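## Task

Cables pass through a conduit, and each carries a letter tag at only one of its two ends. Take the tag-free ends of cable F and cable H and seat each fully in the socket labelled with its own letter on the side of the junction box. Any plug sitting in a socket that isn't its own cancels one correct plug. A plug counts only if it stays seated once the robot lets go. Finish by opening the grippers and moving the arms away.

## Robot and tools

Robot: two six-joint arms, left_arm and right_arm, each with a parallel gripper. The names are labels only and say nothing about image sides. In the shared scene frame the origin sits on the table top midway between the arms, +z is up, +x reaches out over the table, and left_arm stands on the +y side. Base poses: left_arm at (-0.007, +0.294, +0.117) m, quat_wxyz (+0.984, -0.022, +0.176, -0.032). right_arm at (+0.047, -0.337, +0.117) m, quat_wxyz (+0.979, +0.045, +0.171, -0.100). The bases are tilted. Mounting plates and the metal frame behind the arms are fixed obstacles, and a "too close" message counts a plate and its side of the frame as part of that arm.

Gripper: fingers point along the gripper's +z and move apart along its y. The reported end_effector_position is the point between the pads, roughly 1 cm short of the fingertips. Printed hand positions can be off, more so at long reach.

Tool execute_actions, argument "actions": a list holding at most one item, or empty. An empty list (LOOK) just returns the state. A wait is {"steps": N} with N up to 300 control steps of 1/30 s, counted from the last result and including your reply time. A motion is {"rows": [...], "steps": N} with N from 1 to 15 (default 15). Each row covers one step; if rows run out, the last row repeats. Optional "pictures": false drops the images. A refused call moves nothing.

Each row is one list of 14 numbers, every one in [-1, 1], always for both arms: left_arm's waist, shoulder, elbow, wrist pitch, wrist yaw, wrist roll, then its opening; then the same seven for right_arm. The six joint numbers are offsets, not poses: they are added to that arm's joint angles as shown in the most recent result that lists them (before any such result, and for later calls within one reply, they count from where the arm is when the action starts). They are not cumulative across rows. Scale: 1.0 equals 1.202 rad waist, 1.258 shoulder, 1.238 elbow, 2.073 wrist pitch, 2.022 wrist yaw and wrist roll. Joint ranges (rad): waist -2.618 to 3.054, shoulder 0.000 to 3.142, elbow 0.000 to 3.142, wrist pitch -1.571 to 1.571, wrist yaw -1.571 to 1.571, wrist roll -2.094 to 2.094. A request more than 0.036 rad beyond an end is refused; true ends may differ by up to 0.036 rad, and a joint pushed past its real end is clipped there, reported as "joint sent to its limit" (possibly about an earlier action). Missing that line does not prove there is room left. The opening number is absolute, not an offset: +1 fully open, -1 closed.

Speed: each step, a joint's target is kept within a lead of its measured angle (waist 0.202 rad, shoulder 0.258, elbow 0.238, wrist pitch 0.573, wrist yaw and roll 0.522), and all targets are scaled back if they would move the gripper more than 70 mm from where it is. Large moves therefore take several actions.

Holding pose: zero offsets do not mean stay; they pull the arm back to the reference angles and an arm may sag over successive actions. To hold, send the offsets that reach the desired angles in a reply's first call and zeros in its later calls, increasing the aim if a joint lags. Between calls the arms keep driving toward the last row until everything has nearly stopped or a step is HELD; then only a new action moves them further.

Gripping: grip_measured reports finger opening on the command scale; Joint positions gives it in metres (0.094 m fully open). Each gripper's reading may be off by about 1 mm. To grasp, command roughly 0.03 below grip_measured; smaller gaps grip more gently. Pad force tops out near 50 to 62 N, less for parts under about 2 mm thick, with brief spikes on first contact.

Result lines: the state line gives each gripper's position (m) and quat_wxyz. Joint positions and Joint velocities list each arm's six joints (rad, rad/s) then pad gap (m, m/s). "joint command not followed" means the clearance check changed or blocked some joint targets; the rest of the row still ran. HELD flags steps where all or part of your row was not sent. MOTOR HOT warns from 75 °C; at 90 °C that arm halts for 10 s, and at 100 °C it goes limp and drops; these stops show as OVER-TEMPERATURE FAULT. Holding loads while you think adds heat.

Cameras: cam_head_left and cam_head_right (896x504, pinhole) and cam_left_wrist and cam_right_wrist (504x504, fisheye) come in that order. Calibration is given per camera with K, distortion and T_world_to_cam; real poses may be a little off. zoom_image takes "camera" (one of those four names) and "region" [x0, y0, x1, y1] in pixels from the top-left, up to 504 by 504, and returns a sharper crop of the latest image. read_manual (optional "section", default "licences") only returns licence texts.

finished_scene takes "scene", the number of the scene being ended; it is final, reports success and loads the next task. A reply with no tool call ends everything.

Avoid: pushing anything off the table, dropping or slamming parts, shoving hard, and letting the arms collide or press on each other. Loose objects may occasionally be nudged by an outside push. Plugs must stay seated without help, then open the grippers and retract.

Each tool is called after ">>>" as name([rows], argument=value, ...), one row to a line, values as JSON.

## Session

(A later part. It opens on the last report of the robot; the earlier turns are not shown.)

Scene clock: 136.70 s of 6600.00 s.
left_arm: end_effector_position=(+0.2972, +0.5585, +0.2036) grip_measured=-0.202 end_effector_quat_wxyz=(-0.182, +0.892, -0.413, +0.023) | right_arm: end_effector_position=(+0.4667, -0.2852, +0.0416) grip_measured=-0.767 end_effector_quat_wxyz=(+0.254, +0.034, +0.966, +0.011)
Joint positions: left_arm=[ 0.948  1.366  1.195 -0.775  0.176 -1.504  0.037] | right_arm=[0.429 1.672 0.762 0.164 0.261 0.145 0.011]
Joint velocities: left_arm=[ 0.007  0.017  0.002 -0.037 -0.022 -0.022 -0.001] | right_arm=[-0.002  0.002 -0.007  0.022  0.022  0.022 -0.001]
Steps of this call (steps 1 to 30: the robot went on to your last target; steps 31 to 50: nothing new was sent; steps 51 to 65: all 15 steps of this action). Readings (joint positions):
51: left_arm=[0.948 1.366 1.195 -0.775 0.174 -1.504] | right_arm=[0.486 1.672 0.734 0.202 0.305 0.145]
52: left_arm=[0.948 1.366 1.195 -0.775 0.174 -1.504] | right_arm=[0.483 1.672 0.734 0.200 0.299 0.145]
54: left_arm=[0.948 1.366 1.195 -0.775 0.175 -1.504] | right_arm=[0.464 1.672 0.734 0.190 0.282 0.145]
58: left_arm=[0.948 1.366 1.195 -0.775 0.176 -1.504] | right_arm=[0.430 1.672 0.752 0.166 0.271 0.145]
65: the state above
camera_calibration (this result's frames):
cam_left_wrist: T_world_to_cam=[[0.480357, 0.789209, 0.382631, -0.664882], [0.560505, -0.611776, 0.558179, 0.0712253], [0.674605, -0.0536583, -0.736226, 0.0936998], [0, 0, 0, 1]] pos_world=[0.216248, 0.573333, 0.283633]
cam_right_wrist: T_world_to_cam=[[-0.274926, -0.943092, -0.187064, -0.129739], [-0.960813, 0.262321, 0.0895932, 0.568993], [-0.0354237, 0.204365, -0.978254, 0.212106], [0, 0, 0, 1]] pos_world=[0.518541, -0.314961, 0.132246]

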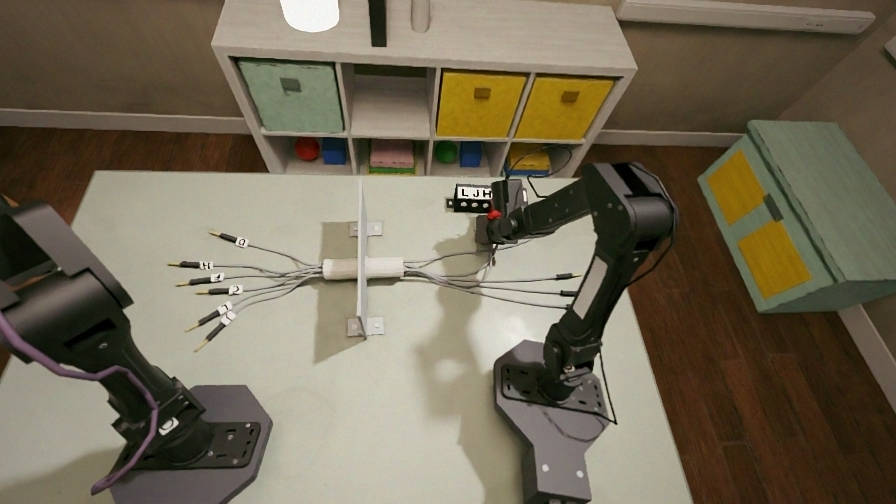

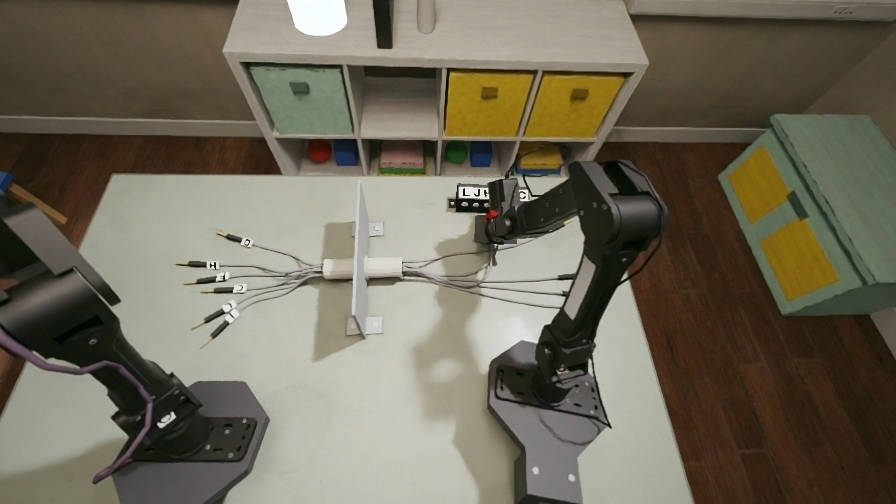

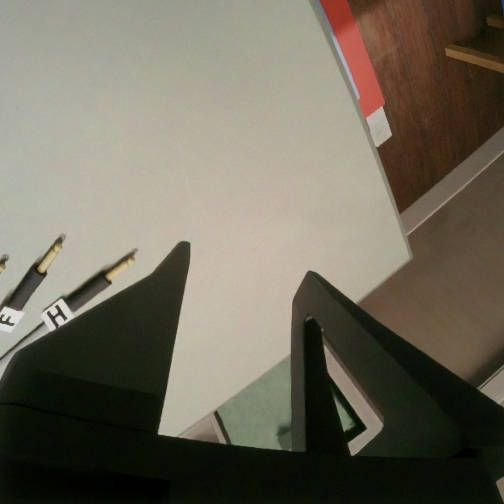

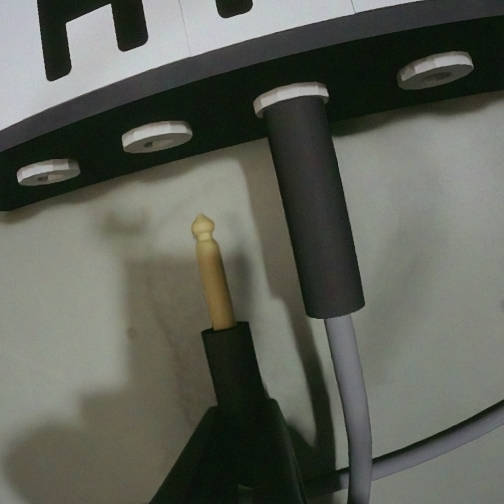

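>>> execute_actions([
  {"rows":[[0,0,0,0,0,0,-0.2,0,-0.03,0,0.01,0.005,0,-0.83],[0,0,0,0,0,0,-0.2,0,-0.04,0,0.02,0.012,0,-0.83],[0,0,0,0,0,0,-0.2,0,-0.05,0,0.025,0.015,0,-0.83]],"steps":12},
])

Scene clock: 138.50 s of 6600.00 s.
left_arm: end_effector_position=(+0.2975, +0.5582, +0.2036) grip_measured=-0.202 end_effector_quat_wxyz=(-0.181, +0.892, -0.413, +0.024) | right_arm: end_effector_position=(+0.4797, -0.2897, +0.0582) grip_measured=-0.767 end_effector_quat_wxyz=(+0.286, +0.044, +0.957, +0.006)
Joint positions: left_arm=[ 0.948  1.366  1.195 -0.775  0.179 -1.504  0.037] | right_arm=[0.429 1.638 0.762 0.197 0.283 0.145 0.011]
Joint velocities: left_arm=[ 0.012 -0.002  0.017 -0.037 -0.007 -0.066  0.   ] | right_arm=[ 0.012  0.002  0.002 -0.022  0.007 -0.037  0.001]
Steps of this call (steps 1 to 15: the robot went on to your last target; steps 16 to 42: nothing new was sent; steps 43 to 54: all 12 steps of this action). Readings (joint positions):
43: left_arm=[0.948 1.366 1.195 -0.775 0.177 -1.504] | right_arm=[0.429 1.672 0.762 0.162 0.259 0.145]
44: left_arm=[0.948 1.366 1.195 -0.775 0.177 -1.504] | right_arm=[0.429 1.671 0.762 0.164 0.262 0.145]
46: left_arm=[0.948 1.366 1.195 -0.775 0.178 -1.504] | right_arm=[0.429 1.662 0.762 0.169 0.270 0.145]
50: left_arm=[0.948 1.366 1.195 -0.775 0.179 -1.504] | right_arm=[0.429 1.640 0.762 0.190 0.279 0.145]
54: the state above
camera_calibration (this result's frames):
cam_left_wrist: T_world_to_cam=[[0.480428, 0.789422, 0.382103, -0.664813], [0.559194, -0.611351, 0.559957, 0.0706983], [0.675641, -0.0553485, -0.73515, 0.0938811], [0, 0, 0, 1]] pos_world=[0.21643, 0.573235, 0.283456]
cam_right_wrist: T_world_to_cam=[[-0.284754, -0.937431, -0.200344, -0.120224], [-0.958008, 0.285639, 0.0251043, 0.590354], [0.0336925, 0.19908, -0.979404, 0.195118], [0, 0, 0, 1]] pos_world=[0.524756, -0.320174, 0.152193]

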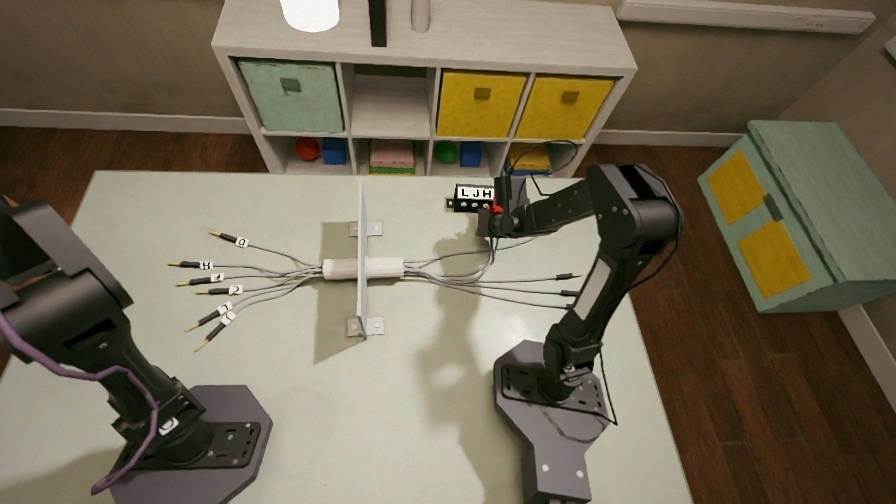

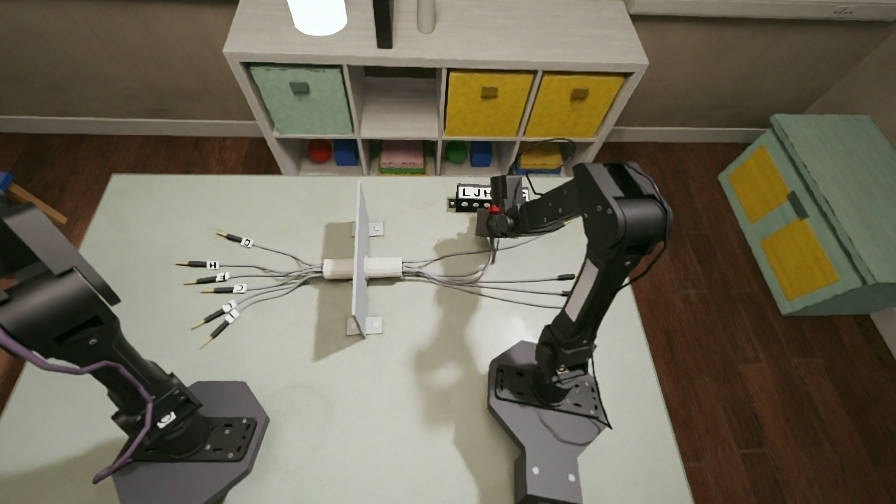

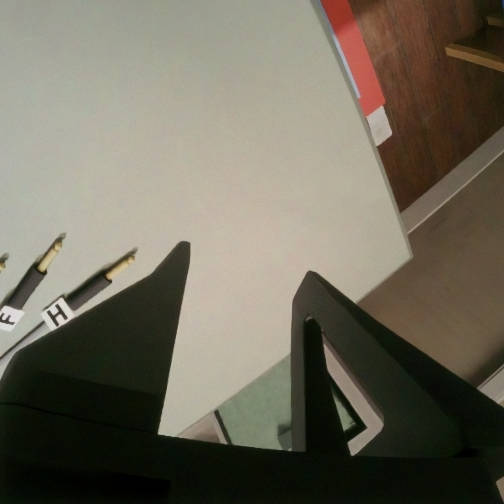

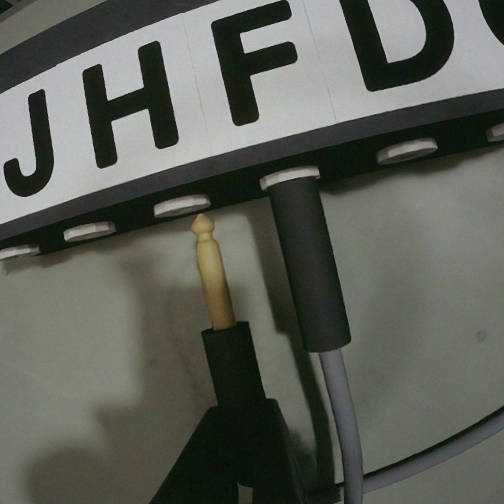

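>>> execute_actions([
  {"rows":[[0,0,0,0,0,0,-0.2,0,-0.01,0,-0.01,-0.015,0,-0.83],[0,0,0,0,0,0,-0.2,0,-0.01,0,-0.014,-0.026,0,-0.83]],"steps":10},
])

Scene clock: 139.80 s of 6600.00 s.
left_arm: end_effector_position=(+0.2978, +0.5579, +0.2035) grip_measured=-0.202 end_effector_quat_wxyz=(-0.181, +0.892, -0.413, +0.025) | right_arm: end_effector_position=(+0.4756, -0.2831, +0.0557) grip_measured=-0.767 end_effector_quat_wxyz=(+0.276, +0.037, +0.960, +0.024)
Joint positions: left_arm=[ 0.948  1.366  1.195 -0.775  0.181 -1.504  0.037] | right_arm=[0.429 1.638 0.762 0.179 0.244 0.145 0.011]
Joint velocities: left_arm=[ 0.007  0.002 -0.002 -0.037  0.037  0.007 -0.001] | right_arm=[-0.002 -0.017 -0.012  0.037 -0.022  0.022  0.   ]
Steps of this call (steps 1 to 15: the robot went on to your last target; steps 16 to 29: nothing new was sent; steps 30 to 39: all 10 steps of this action). Readings (joint positions):
30: left_arm=[0.948 1.366 1.195 -0.775 0.179 -1.504] | right_arm=[0.429 1.638 0.762 0.196 0.282 0.145]
31: left_arm=[0.948 1.366 1.195 -0.775 0.180 -1.504] | right_arm=[0.429 1.638 0.762 0.194 0.275 0.145]
33: left_arm=[0.948 1.366 1.195 -0.775 0.181 -1.504] | right_arm=[0.429 1.638 0.762 0.187 0.261 0.145]
37: left_arm=[0.948 1.366 1.195 -0.775 0.181 -1.504] | right_arm=[0.429 1.638 0.762 0.180 0.247 0.145]
39: the state above
camera_calibration (this result's frames):
cam_left_wrist: T_world_to_cam=[[0.480511, 0.789669, 0.381487, -0.664732], [0.557662, -0.61085, 0.562027, 0.070083], [0.676847, -0.0573194, -0.733889, 0.094091], [0, 0, 0, 1]] pos_world=[0.216643, 0.573121, 0.28325]
cam_right_wrist: T_world_to_cam=[[-0.265954, -0.937983, -0.222389, -0.123497], [-0.96394, 0.261012, 0.0518887, 0.579022], [0.0093754, 0.22817, -0.973576, 0.210926], [0, 0, 0, 1]] pos_world=[0.523321, -0.315097, 0.147843]

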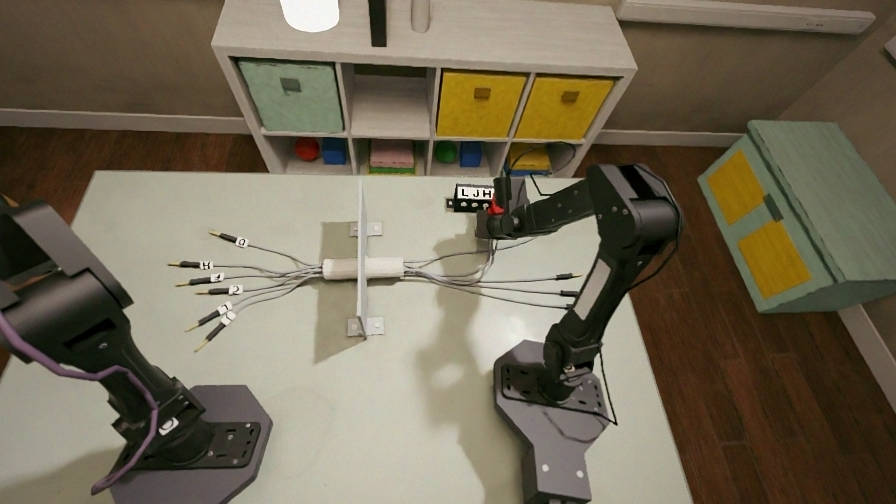

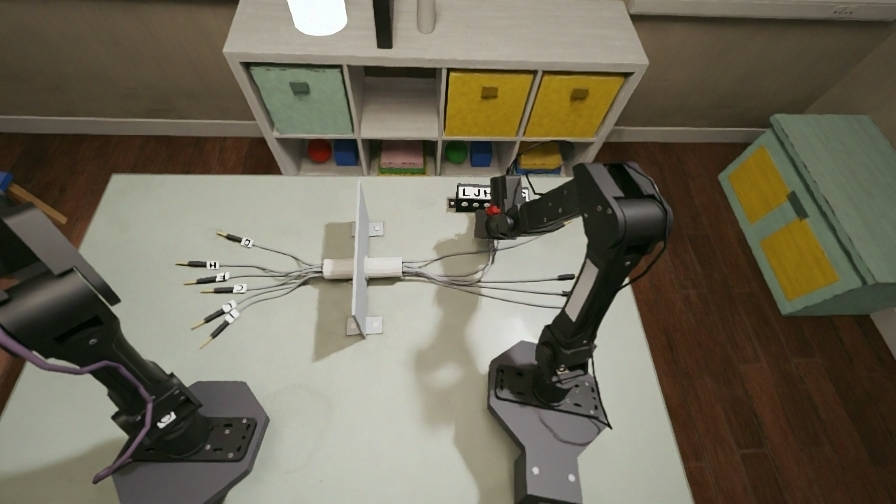

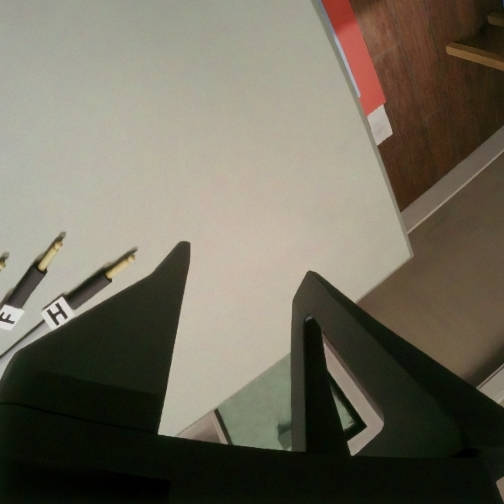

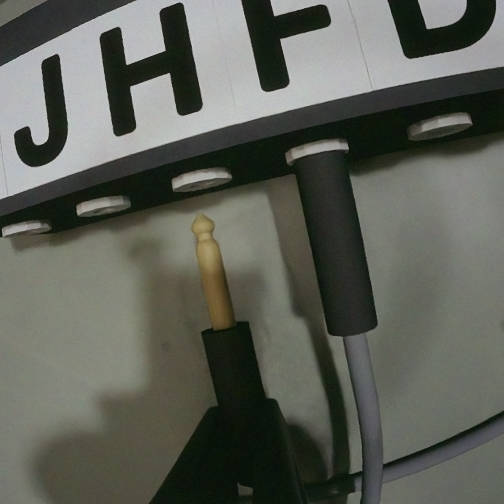

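>>> execute_actions([
  {"rows":[[0,0,0,0,0,0,-0.2,0,0,0,0,0.008,0,-0.83],[0,0,0,0,0,0,-0.2,0,0,0.015,0,0.008,0,-0.83],[0,0,0,0,0,0,-0.2,0,0.005,0.03,0,0.008,0,-0.83],[0,0,0,0,0,0,-0.2,0,0.01,0.04,0,0.008,0,-0.83]],"steps":12},
])

Scene clock: 141.77 s of 6600.00 s.
left_arm: end_effector_position=(+0.2981, +0.5576, +0.2035) grip_measured=-0.202 end_effector_quat_wxyz=(-0.180, +0.892, -0.414, +0.026) | right_arm: end_effector_position=(+0.4826, -0.2840, +0.0597) grip_measured=-0.767 end_effector_quat_wxyz=(+0.282, +0.039, +0.958, +0.021)
Joint positions: left_arm=[ 0.948  1.366  1.195 -0.775  0.184 -1.504  0.037] | right_arm=[0.429 1.641 0.782 0.174 0.252 0.145 0.011]
Joint velocities: left_arm=[ 0.012  0.012 -0.022 -0.051 -0.037 -0.007  0.001] | right_arm=[-0.017 -0.002 -0.007  0.081  0.007  0.022  0.   ]
Steps of this call (steps 1 to 15: the robot went on to your last target; steps 16 to 47: nothing new was sent; steps 48 to 59: all 12 steps of this action). Readings (joint positions):
48: left_arm=[0.948 1.366 1.195 -0.775 0.182 -1.504] | right_arm=[0.429 1.638 0.762 0.177 0.240 0.145]
49: left_arm=[0.948 1.366 1.195 -0.775 0.182 -1.504] | right_arm=[0.429 1.638 0.762 0.177 0.242 0.145]
51: left_arm=[0.948 1.366 1.195 -0.775 0.183 -1.504] | right_arm=[0.429 1.638 0.765 0.175 0.247 0.145]
55: left_arm=[0.948 1.366 1.195 -0.775 0.184 -1.504] | right_arm=[0.429 1.641 0.780 0.174 0.251 0.145]
59: the state above
camera_calibration (this result's frames):
cam_left_wrist: T_world_to_cam=[[0.480584, 0.789879, 0.380959, -0.664661], [0.556347, -0.610417, 0.563799, 0.0695551], [0.677877, -0.0590077, -0.732803, 0.0942697], [0, 0, 0, 1]] pos_world=[0.216826, 0.573023, 0.283075]
cam_right_wrist: T_world_to_cam=[[-0.269647, -0.93712, -0.221577, -0.119644], [-0.96267, 0.267973, 0.038172, 0.587944], [0.0236048, 0.223598, -0.974396, 0.206921], [0, 0, 0, 1]] pos_world=[0.52885, -0.315941, 0.152669]

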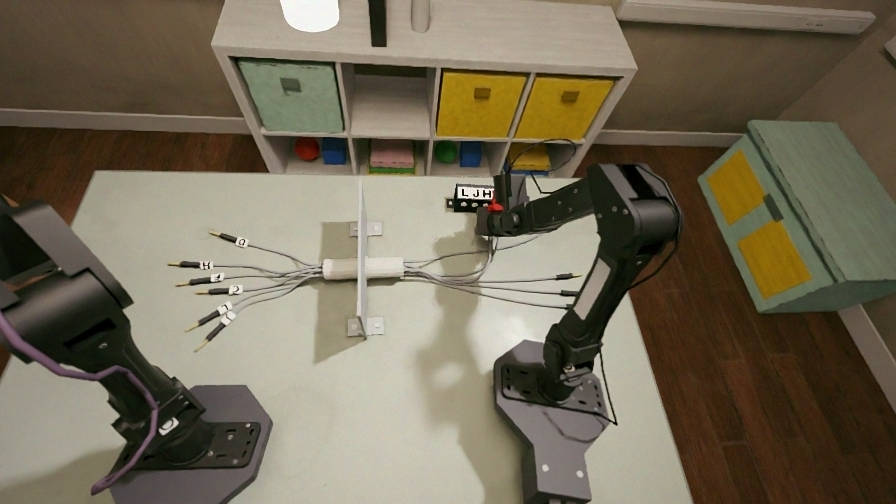

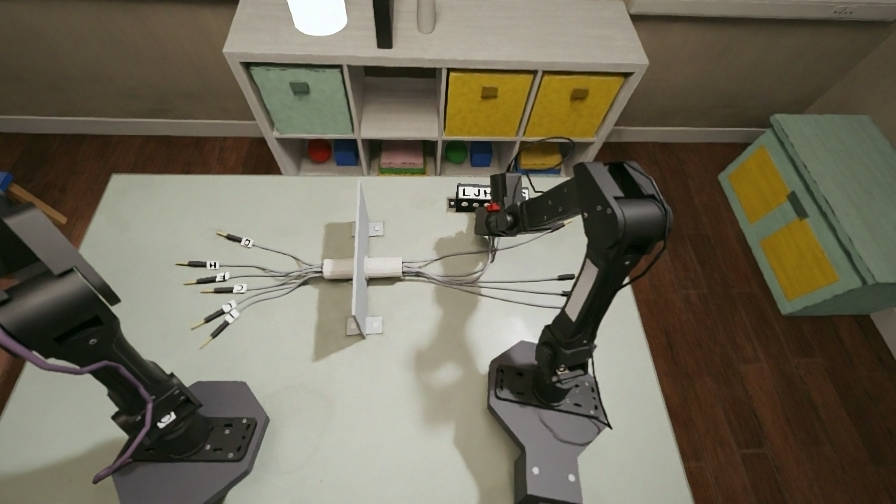

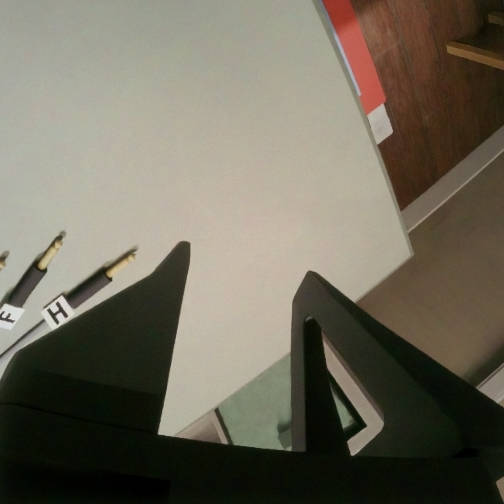

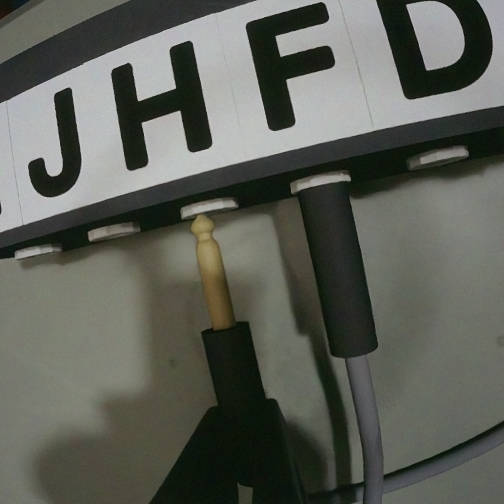

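>>> execute_actions([
  {"rows":[[0,0,0,0,0,0,-0.2,0,0,-0.012,0,0,0,-0.83],[0,0,0,0,0,0,-0.2,0,0,-0.012,0,0,0,-0.83],[0,0,0,0,0,0,-0.2,0,0,-0.012,0,0,0,-0.83],[0,0,0,0,0,0,-0.2,0,0,-0.012,0,0,0,-0.83],[0,0,0,0,0,0,-0.2,0,0.012,-0.012,0,0,0,-0.83]],"steps":12},
])

Scene clock: 143.77 s of 6600.00 s.
left_arm: end_effector_position=(+0.2984, +0.5573, +0.2035) grip_measured=-0.202 end_effector_quat_wxyz=(-0.180, +0.892, -0.414, +0.028) | right_arm: end_effector_position=(+0.4826, -0.2841, +0.0598) grip_measured=-0.767 end_effector_quat_wxyz=(+0.282, +0.039, +0.958, +0.020)
Joint positions: left_arm=[ 0.948  1.366  1.195 -0.775  0.186 -1.504  0.037] | right_arm=[0.429 1.641 0.782 0.174 0.252 0.145 0.011]
Joint velocities: left_arm=[ 0.012  0.002 -0.012 -0.037  0.007 -0.051 -0.001] | right_arm=[-0.002  0.007 -0.002  0.022  0.022 -0.022  0.001]
Steps of this call (steps 1 to 15: the robot went on to your last target; steps 16 to 48: nothing new was sent; steps 49 to 60: all 12 steps of this action). Readings (joint positions):
49: left_arm=[0.948 1.366 1.195 -0.775 0.184 -1.504] | right_arm=[0.429 1.641 0.782 0.174 0.252 0.145]
50: left_arm=[0.948 1.366 1.195 -0.775 0.185 -1.504] | right_arm=[0.429 1.641 0.782 0.174 0.252 0.145]
52: left_arm=[0.948 1.366 1.195 -0.775 0.185 -1.504] | right_arm=[0.429 1.641 0.782 0.174 0.252 0.145]
56: left_arm=[0.948 1.366 1.195 -0.775 0.186 -1.504] | right_arm=[0.429 1.641 0.782 0.174 0.252 0.145]
60: the state above
camera_calibration (this result's frames):
cam_left_wrist: T_world_to_cam=[[0.48067, 0.790124, 0.380342, -0.664579], [0.554809, -0.609906, 0.565863, 0.0689388], [0.679075, -0.0609763, -0.731532, 0.0944766], [0, 0, 0, 1]] pos_world=[0.217039, 0.572907, 0.28287]
cam_right_wrist: T_world_to_cam=[[-0.269836, -0.937135, -0.221283, -0.119637], [-0.962615, 0.268184, 0.038065, 0.588006], [0.0236726, 0.223282, -0.974466, 0.206819], [0, 0, 0, 1]] pos_world=[0.528845, -0.315989, 0.152682]

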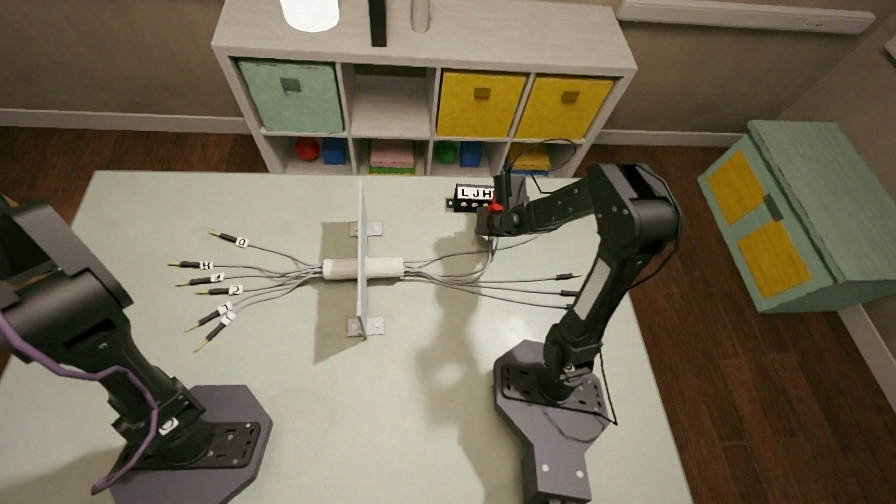

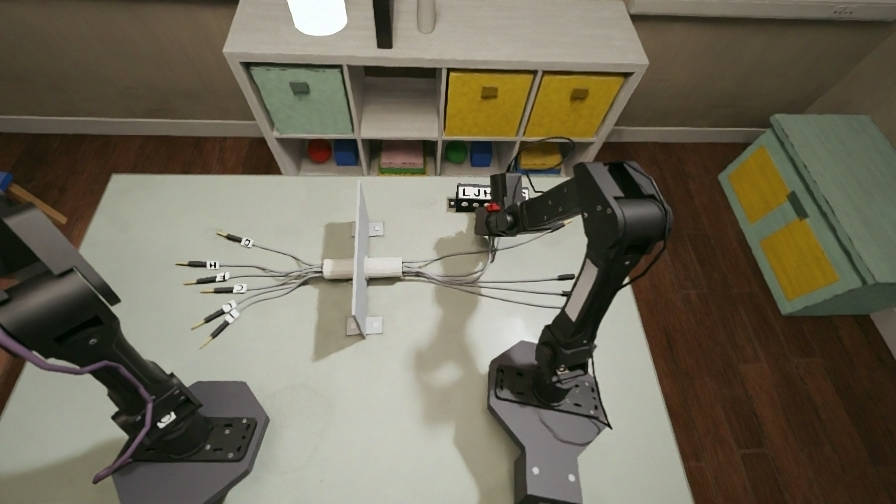

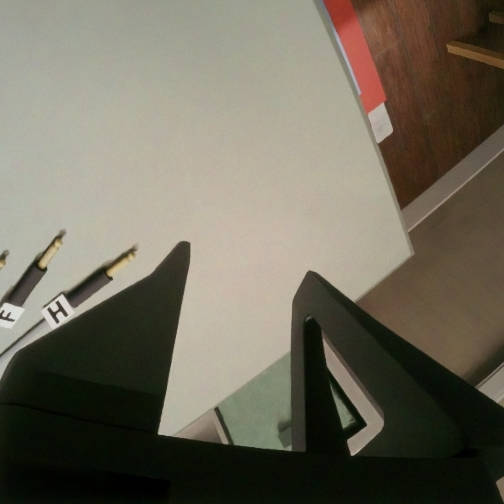

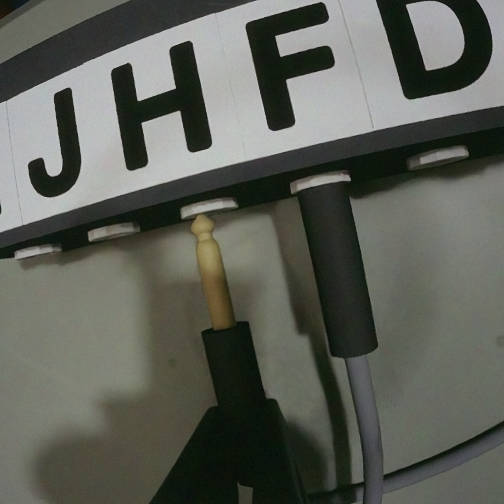

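>>> execute_actions([
  {"rows":[[0,0,0,0,0,0,-0.2,0,0,-0.03,0,0,0,-0.83],[0,0,0,0,0,0,-0.2,0,0,-0.035,0,0.006,0,-0.83],[0,0,0,0,0,0,-0.2,0,0,-0.035,0,0.006,0,-0.83],[0,0,0,0,0,0,-0.2,0,0.02,-0.035,0,0.006,0,-0.83]],"steps":12},
])

Scene clock: 145.10 s of 6600.00 s.
left_arm: end_effector_position=(+0.2987, +0.5570, +0.2034) grip_measured=-0.202 end_effector_quat_wxyz=(-0.180, +0.892, -0.414, +0.029) | right_arm: end_effector_position=(+0.4674, -0.2851, +0.0450) grip_measured=-0.767 end_effector_quat_wxyz=(+0.261, +0.035, +0.965, +0.014)
Joint positions: left_arm=[ 0.948  1.366  1.195 -0.775  0.189 -1.504  0.037] | right_arm=[0.429 1.66  0.753 0.175 0.258 0.145 0.011]
Joint velocities: left_arm=[-0.002 -0.012 -0.007  0.022  0.007  0.007 -0.   ] | right_arm=[-0.002 -0.017 -0.017  0.022  0.007  0.022 -0.001]
Steps of this call (steps 1 to 15: the robot went on to your last target; steps 16 to 28: nothing new was sent; steps 29 to 40: all 12 steps of this action). Readings (joint positions):
29: left_arm=[0.948 1.366 1.195 -0.775 0.187 -1.504] | right_arm=[0.429 1.641 0.780 0.175 0.252 0.145]
30: left_arm=[0.948 1.366 1.195 -0.775 0.187 -1.504] | right_arm=[0.429 1.641 0.775 0.177 0.253 0.145]
32: left_arm=[0.948 1.366 1.195 -0.775 0.188 -1.504] | right_arm=[0.429 1.642 0.763 0.177 0.255 0.145]
36: left_arm=[0.948 1.366 1.195 -0.775 0.188 -1.504] | right_arm=[0.429 1.657 0.753 0.175 0.257 0.145]
40: the state above
camera_calibration (this result's frames):
cam_left_wrist: T_world_to_cam=[[0.480745, 0.790333, 0.379813, -0.664509], [0.553488, -0.609465, 0.56763, 0.0684102], [0.680099, -0.0626628, -0.730437, 0.0946527], [0, 0, 0, 1]] pos_world=[0.217222, 0.572808, 0.282695]
cam_right_wrist: T_world_to_cam=[[-0.273325, -0.941693, -0.196234, -0.128746], [-0.961675, 0.262885, 0.0779306, 0.570495], [-0.0217997, 0.210014, -0.977455, 0.210622], [0, 0, 0, 1]] pos_world=[0.518032, -0.315448, 0.13615]

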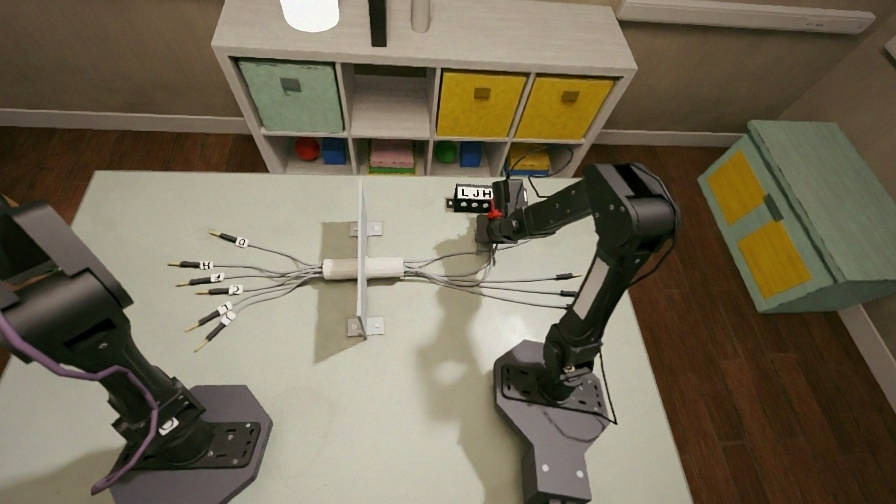

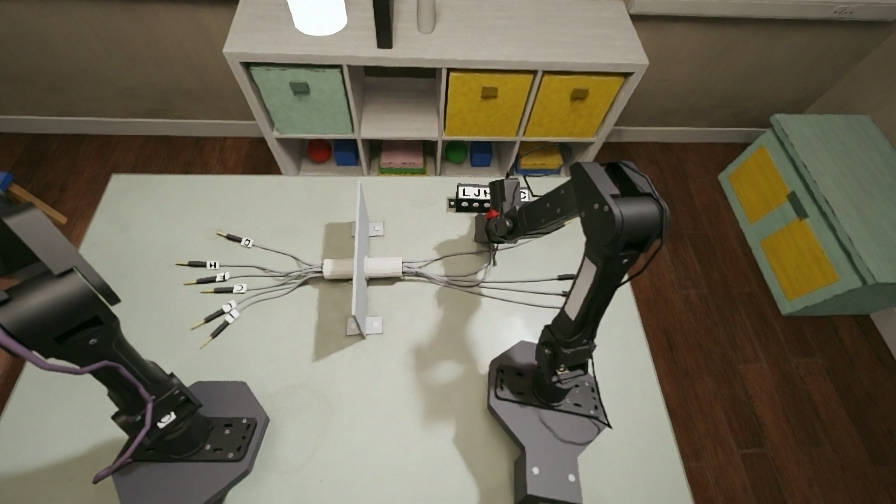

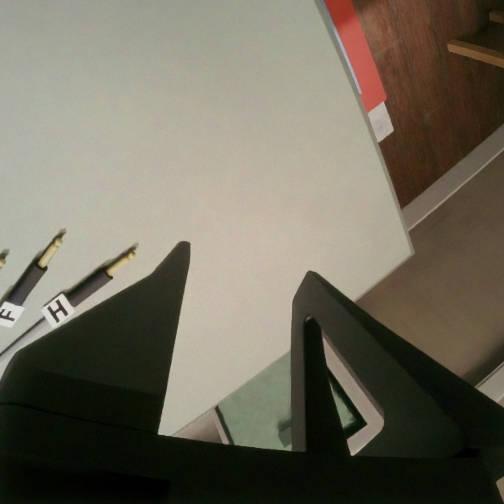

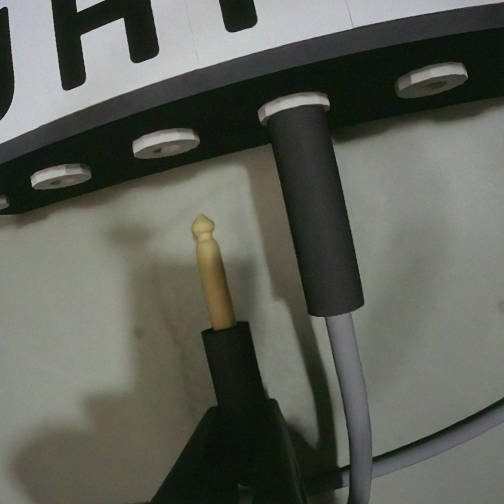

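>>> execute_actions([
  {"rows":[[0,0,0,0,0,0,-0.2,0,0,0.02,0,0,0,-0.83],[0,0,0,0,0,0,-0.2,0,0,0.035,0,0,0,-0.83],[0,0,0,0,0,0,-0.2,0,0,0.047,0,0,0,-0.83]],"steps":12},
])

Scene clock: 146.77 s of 6600.00 s.
left_arm: end_effector_position=(+0.2990, +0.5567, +0.2034) grip_measured=-0.202 end_effector_quat_wxyz=(-0.179, +0.892, -0.414, +0.030) | right_arm: end_effector_position=(+0.4793, -0.2844, +0.0527) grip_measured=-0.767 end_effector_quat_wxyz=(+0.273, +0.038, +0.961, +0.016)
Joint positions: left_arm=[ 0.948  1.366  1.195 -0.775  0.191 -1.504  0.037] | right_arm=[0.429 1.66  0.784 0.17  0.258 0.145 0.011]
Joint velocities: left_arm=[-0.007 -0.002  0.007  0.051  0.022 -0.007  0.   ] | right_arm=[ 0.002 -0.007  0.002 -0.007  0.022  0.095  0.   ]
Steps of this call (steps 1 to 15: the robot went on to your last target; steps 16 to 38: nothing new was sent; steps 39 to 50: all 12 steps of this action). Readings (joint positions):
39: left_arm=[0.948 1.366 1.195 -0.775 0.189 -1.504] | right_arm=[0.429 1.660 0.753 0.175 0.258 0.145]
40: left_arm=[0.948 1.366 1.195 -0.775 0.189 -1.504] | right_arm=[0.429 1.660 0.754 0.174 0.258 0.145]
42: left_arm=[0.948 1.366 1.195 -0.775 0.190 -1.504] | right_arm=[0.429 1.660 0.764 0.170 0.258 0.145]
46: left_arm=[0.948 1.366 1.195 -0.775 0.191 -1.504] | right_arm=[0.429 1.660 0.783 0.170 0.258 0.145]
50: the state above
camera_calibration (this result's frames):
cam_left_wrist: T_world_to_cam=[[0.480821, 0.790541, 0.379284, -0.664438], [0.552166, -0.609019, 0.569393, 0.0678812], [0.68112, -0.0643483, -0.729339, 0.0948276], [0, 0, 0, 1]] pos_world=[0.217405, 0.572708, 0.282521]
cam_right_wrist: T_world_to_cam=[[-0.273347, -0.939312, -0.207301, -0.122079], [-0.961907, 0.267854, 0.0546818, 0.583875], [0.00416303, 0.214351, -0.976748, 0.207044], [0, 0, 0, 1]] pos_world=[0.527402, -0.315444, 0.144995]

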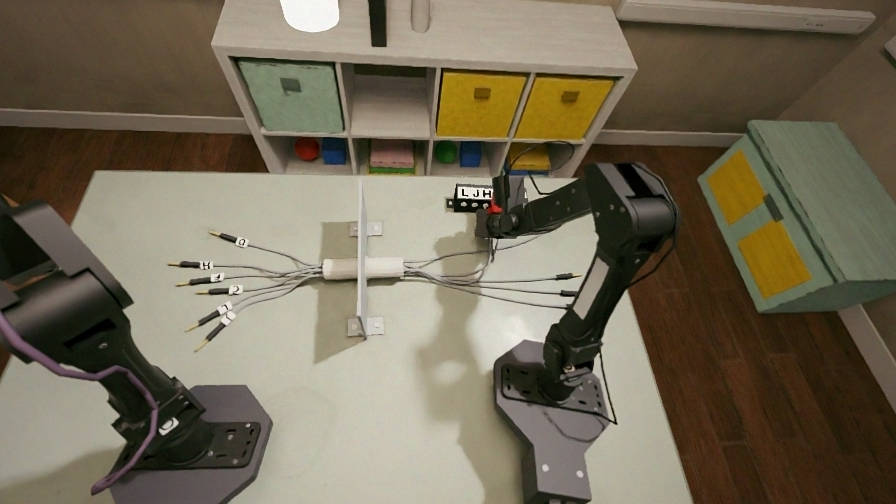

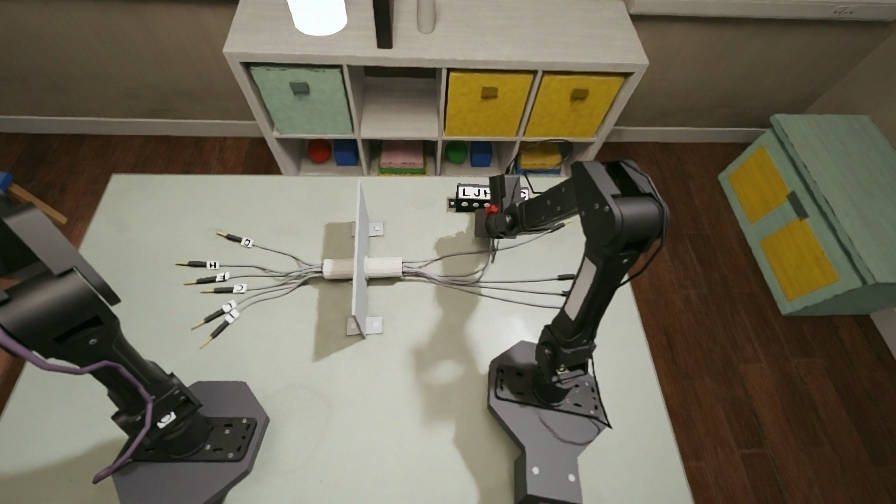

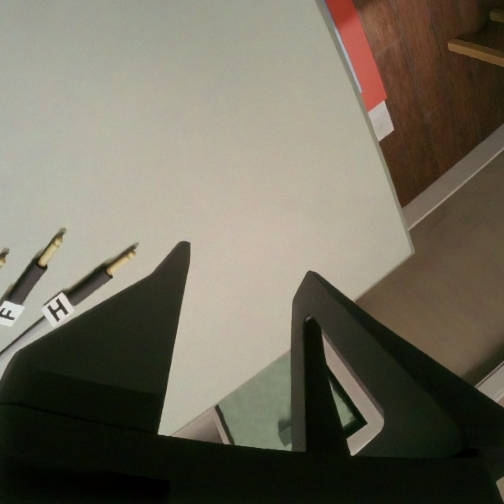

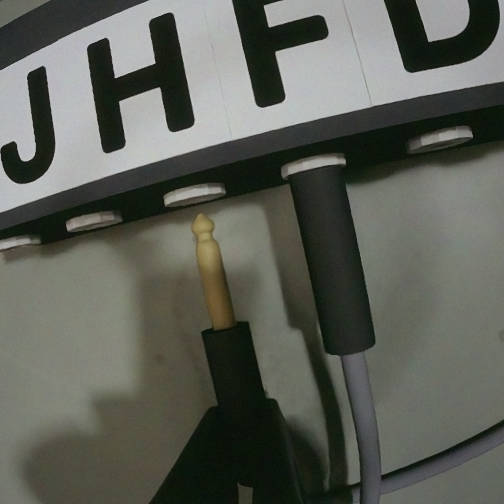

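>>> execute_actions([
  {"rows":[[0,0,0,0,0,0,-0.2,0,0,0.025,0,0,0,-0.83],[0,0,0,0,0,0,-0.2,0,0.008,0.035,0,0,0,-0.83],[0,0,0,0,0,0,-0.2,0,0.015,0.045,0,0,0,-0.83],[0,0,0,0,0,0,-0.2,0,0.02,0.052,0,0,0,-0.83]],"steps":12},
])

Scene clock: 147.93 s of 6600.00 s.
left_arm: end_effector_position=(+0.2993, +0.5564, +0.2034) grip_measured=-0.202 end_effector_quat_wxyz=(-0.179, +0.892, -0.415, +0.031) | right_arm: end_effector_position=(+0.4833, -0.2832, +0.0508) grip_measured=-0.767 end_effector_quat_wxyz=(+0.269, +0.037, +0.962, +0.015)
Joint positions: left_arm=[ 0.948  1.366  1.195 -0.775  0.194 -1.504  0.037] | right_arm=[0.429 1.678 0.81  0.153 0.258 0.145 0.011]
Joint velocities: left_arm=[ 0.007  0.007  0.012 -0.051 -0.007  0.022  0.   ] | right_arm=[-0.002  0.002 -0.007  0.022  0.037  0.007  0.   ]
Steps of this call (steps 1 to 15: the robot went on to your last target; steps 16 to 23: nothing new was sent; steps 24 to 35: all 12 steps of this action). Readings (joint positions):
24: left_arm=[0.948 1.366 1.195 -0.775 0.191 -1.504] | right_arm=[0.429 1.660 0.784 0.170 0.258 0.145]
25: left_arm=[0.948 1.366 1.195 -0.775 0.192 -1.504] | right_arm=[0.429 1.660 0.785 0.170 0.258 0.145]
27: left_arm=[0.948 1.366 1.195 -0.775 0.192 -1.504] | right_arm=[0.429 1.665 0.797 0.167 0.258 0.145]
31: left_arm=[0.948 1.366 1.195 -0.775 0.193 -1.504] | right_arm=[0.429 1.678 0.810 0.154 0.258 0.145]
35: the state above
camera_calibration (this result's frames):
cam_left_wrist: T_world_to_cam=[[0.48091, 0.790782, 0.378667, -0.664355], [0.55062, -0.608495, 0.571447, 0.0672636], [0.682307, -0.0663136, -0.728052, 0.0950301], [0, 0, 0, 1]] pos_world=[0.217619, 0.572591, 0.282318]
cam_right_wrist: T_world_to_cam=[[-0.273502, -0.94019, -0.203075, -0.120674], [-0.961857, 0.266192, 0.0630221, 0.586573], [-0.00519586, 0.212566, -0.977133, 0.208897], [0, 0, 0, 1]] pos_world=[0.532281, -0.314002, 0.142647]

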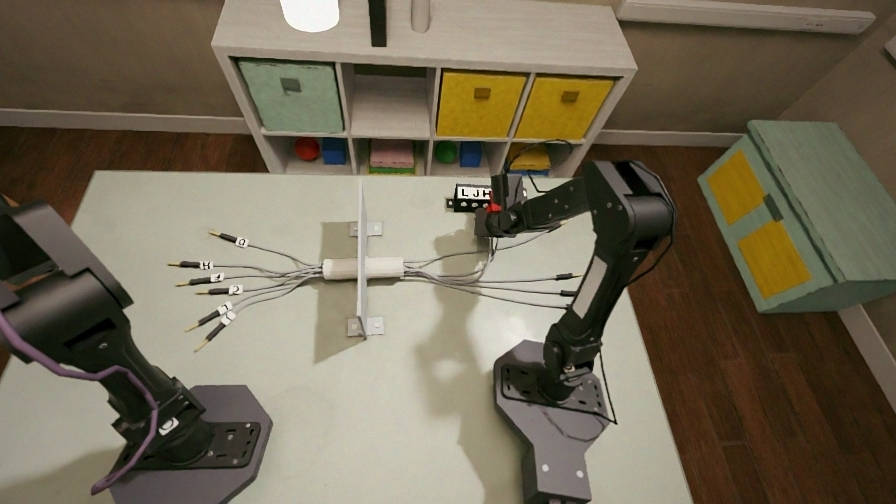

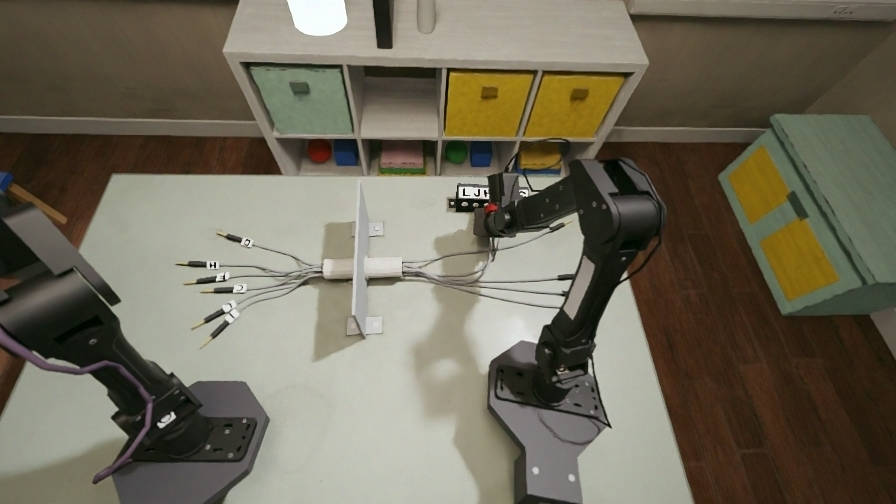

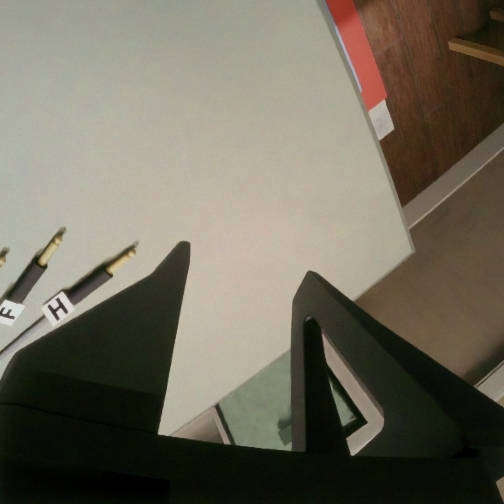

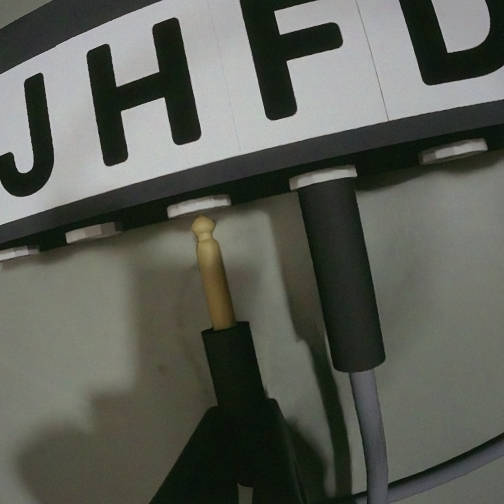

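>>> execute_actions([
  {"rows":[[0,0,0,0,0,0,-0.2,0,0,0,0.008,0,0,-0.83],[0,0,0,0,0,0,-0.2,0,0,0,0.016,0,0,-0.83]],"steps":10},
])

Scene clock: 148.77 s of 6600.00 s.
left_arm: end_effector_position=(+0.2996, +0.5561, +0.2033) grip_measured=-0.202 end_effector_quat_wxyz=(-0.178, +0.892, -0.415, +0.032) | right_arm: end_effector_position=(+0.4834, -0.2832, +0.0508) grip_measured=-0.767 end_effector_quat_wxyz=(+0.269, +0.037, +0.962, +0.015)
Joint positions: left_arm=[ 0.948  1.366  1.195 -0.775  0.195 -1.504  0.037] | right_arm=[0.429 1.678 0.811 0.153 0.258 0.145 0.011]
Joint velocities: left_arm=[-0.007  0.007 -0.002 -0.066 -0.007 -0.022  0.   ] | right_arm=[-0.007 -0.007 -0.017  0.095  0.037 -0.066 -0.001]
Steps of this call (steps 1 to 15: the robot went on to your last target; steps 16 to 25: all 10 steps of this action). Readings (joint positions):
16: left_arm=[0.948 1.366 1.195 -0.775 0.194 -1.504] | right_arm=[0.429 1.678 0.811 0.153 0.258 0.145]
17: left_arm=[0.948 1.366 1.195 -0.775 0.194 -1.504] | right_arm=[0.429 1.678 0.811 0.153 0.258 0.145]
19: left_arm=[0.948 1.366 1.195 -0.775 0.195 -1.504] | right_arm=[0.429 1.678 0.811 0.153 0.258 0.145]
23: left_arm=[0.948 1.366 1.195 -0.775 0.195 -1.504] | right_arm=[0.429 1.678 0.811 0.153 0.258 0.145]
25: the state above
camera_calibration (this result's frames):
cam_left_wrist: T_world_to_cam=[[0.480975, 0.790954, 0.378225, -0.664295], [0.549514, -0.608117, 0.572913, 0.0668222], [0.683153, -0.0677167, -0.727129, 0.0951737], [0, 0, 0, 1]] pos_world=[0.217772, 0.572508, 0.282174]
cam_right_wrist: T_world_to_cam=[[-0.273502, -0.94019, -0.203075, -0.120637], [-0.961857, 0.266192, 0.0630221, 0.586643], [-0.00519586, 0.212566, -0.977133, 0.208952], [0, 0, 0, 1]] pos_world=[0.532358, -0.313998, 0.142704]

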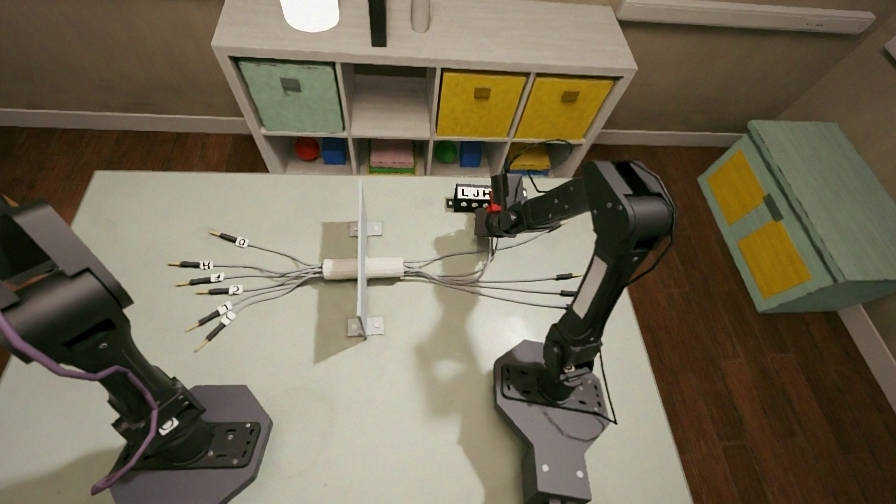

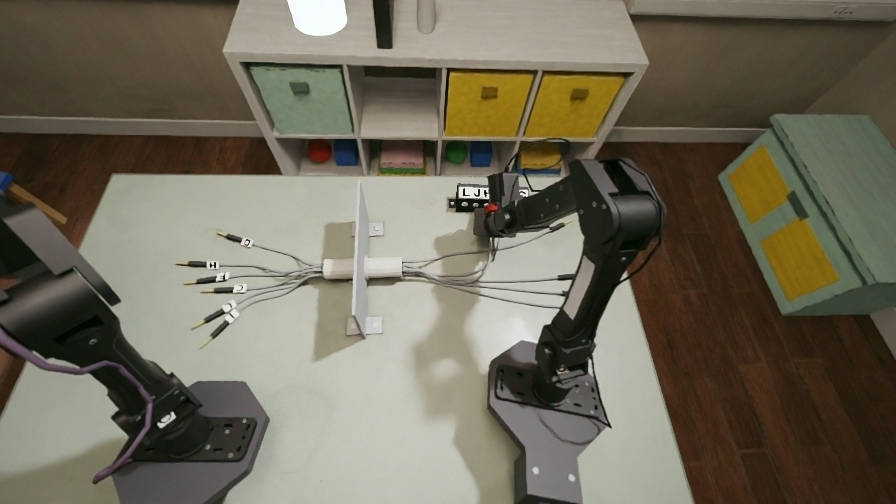

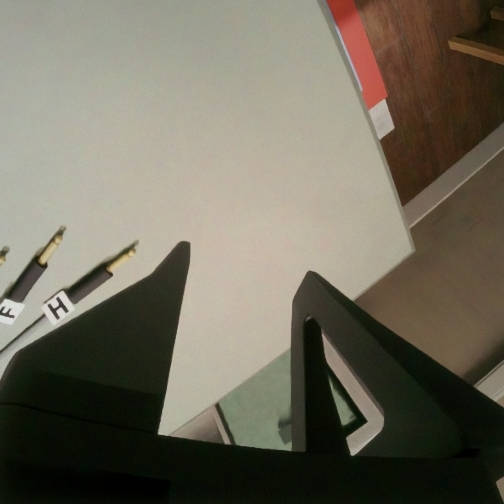

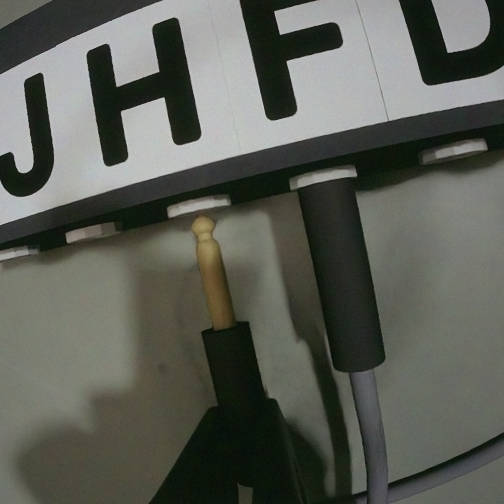

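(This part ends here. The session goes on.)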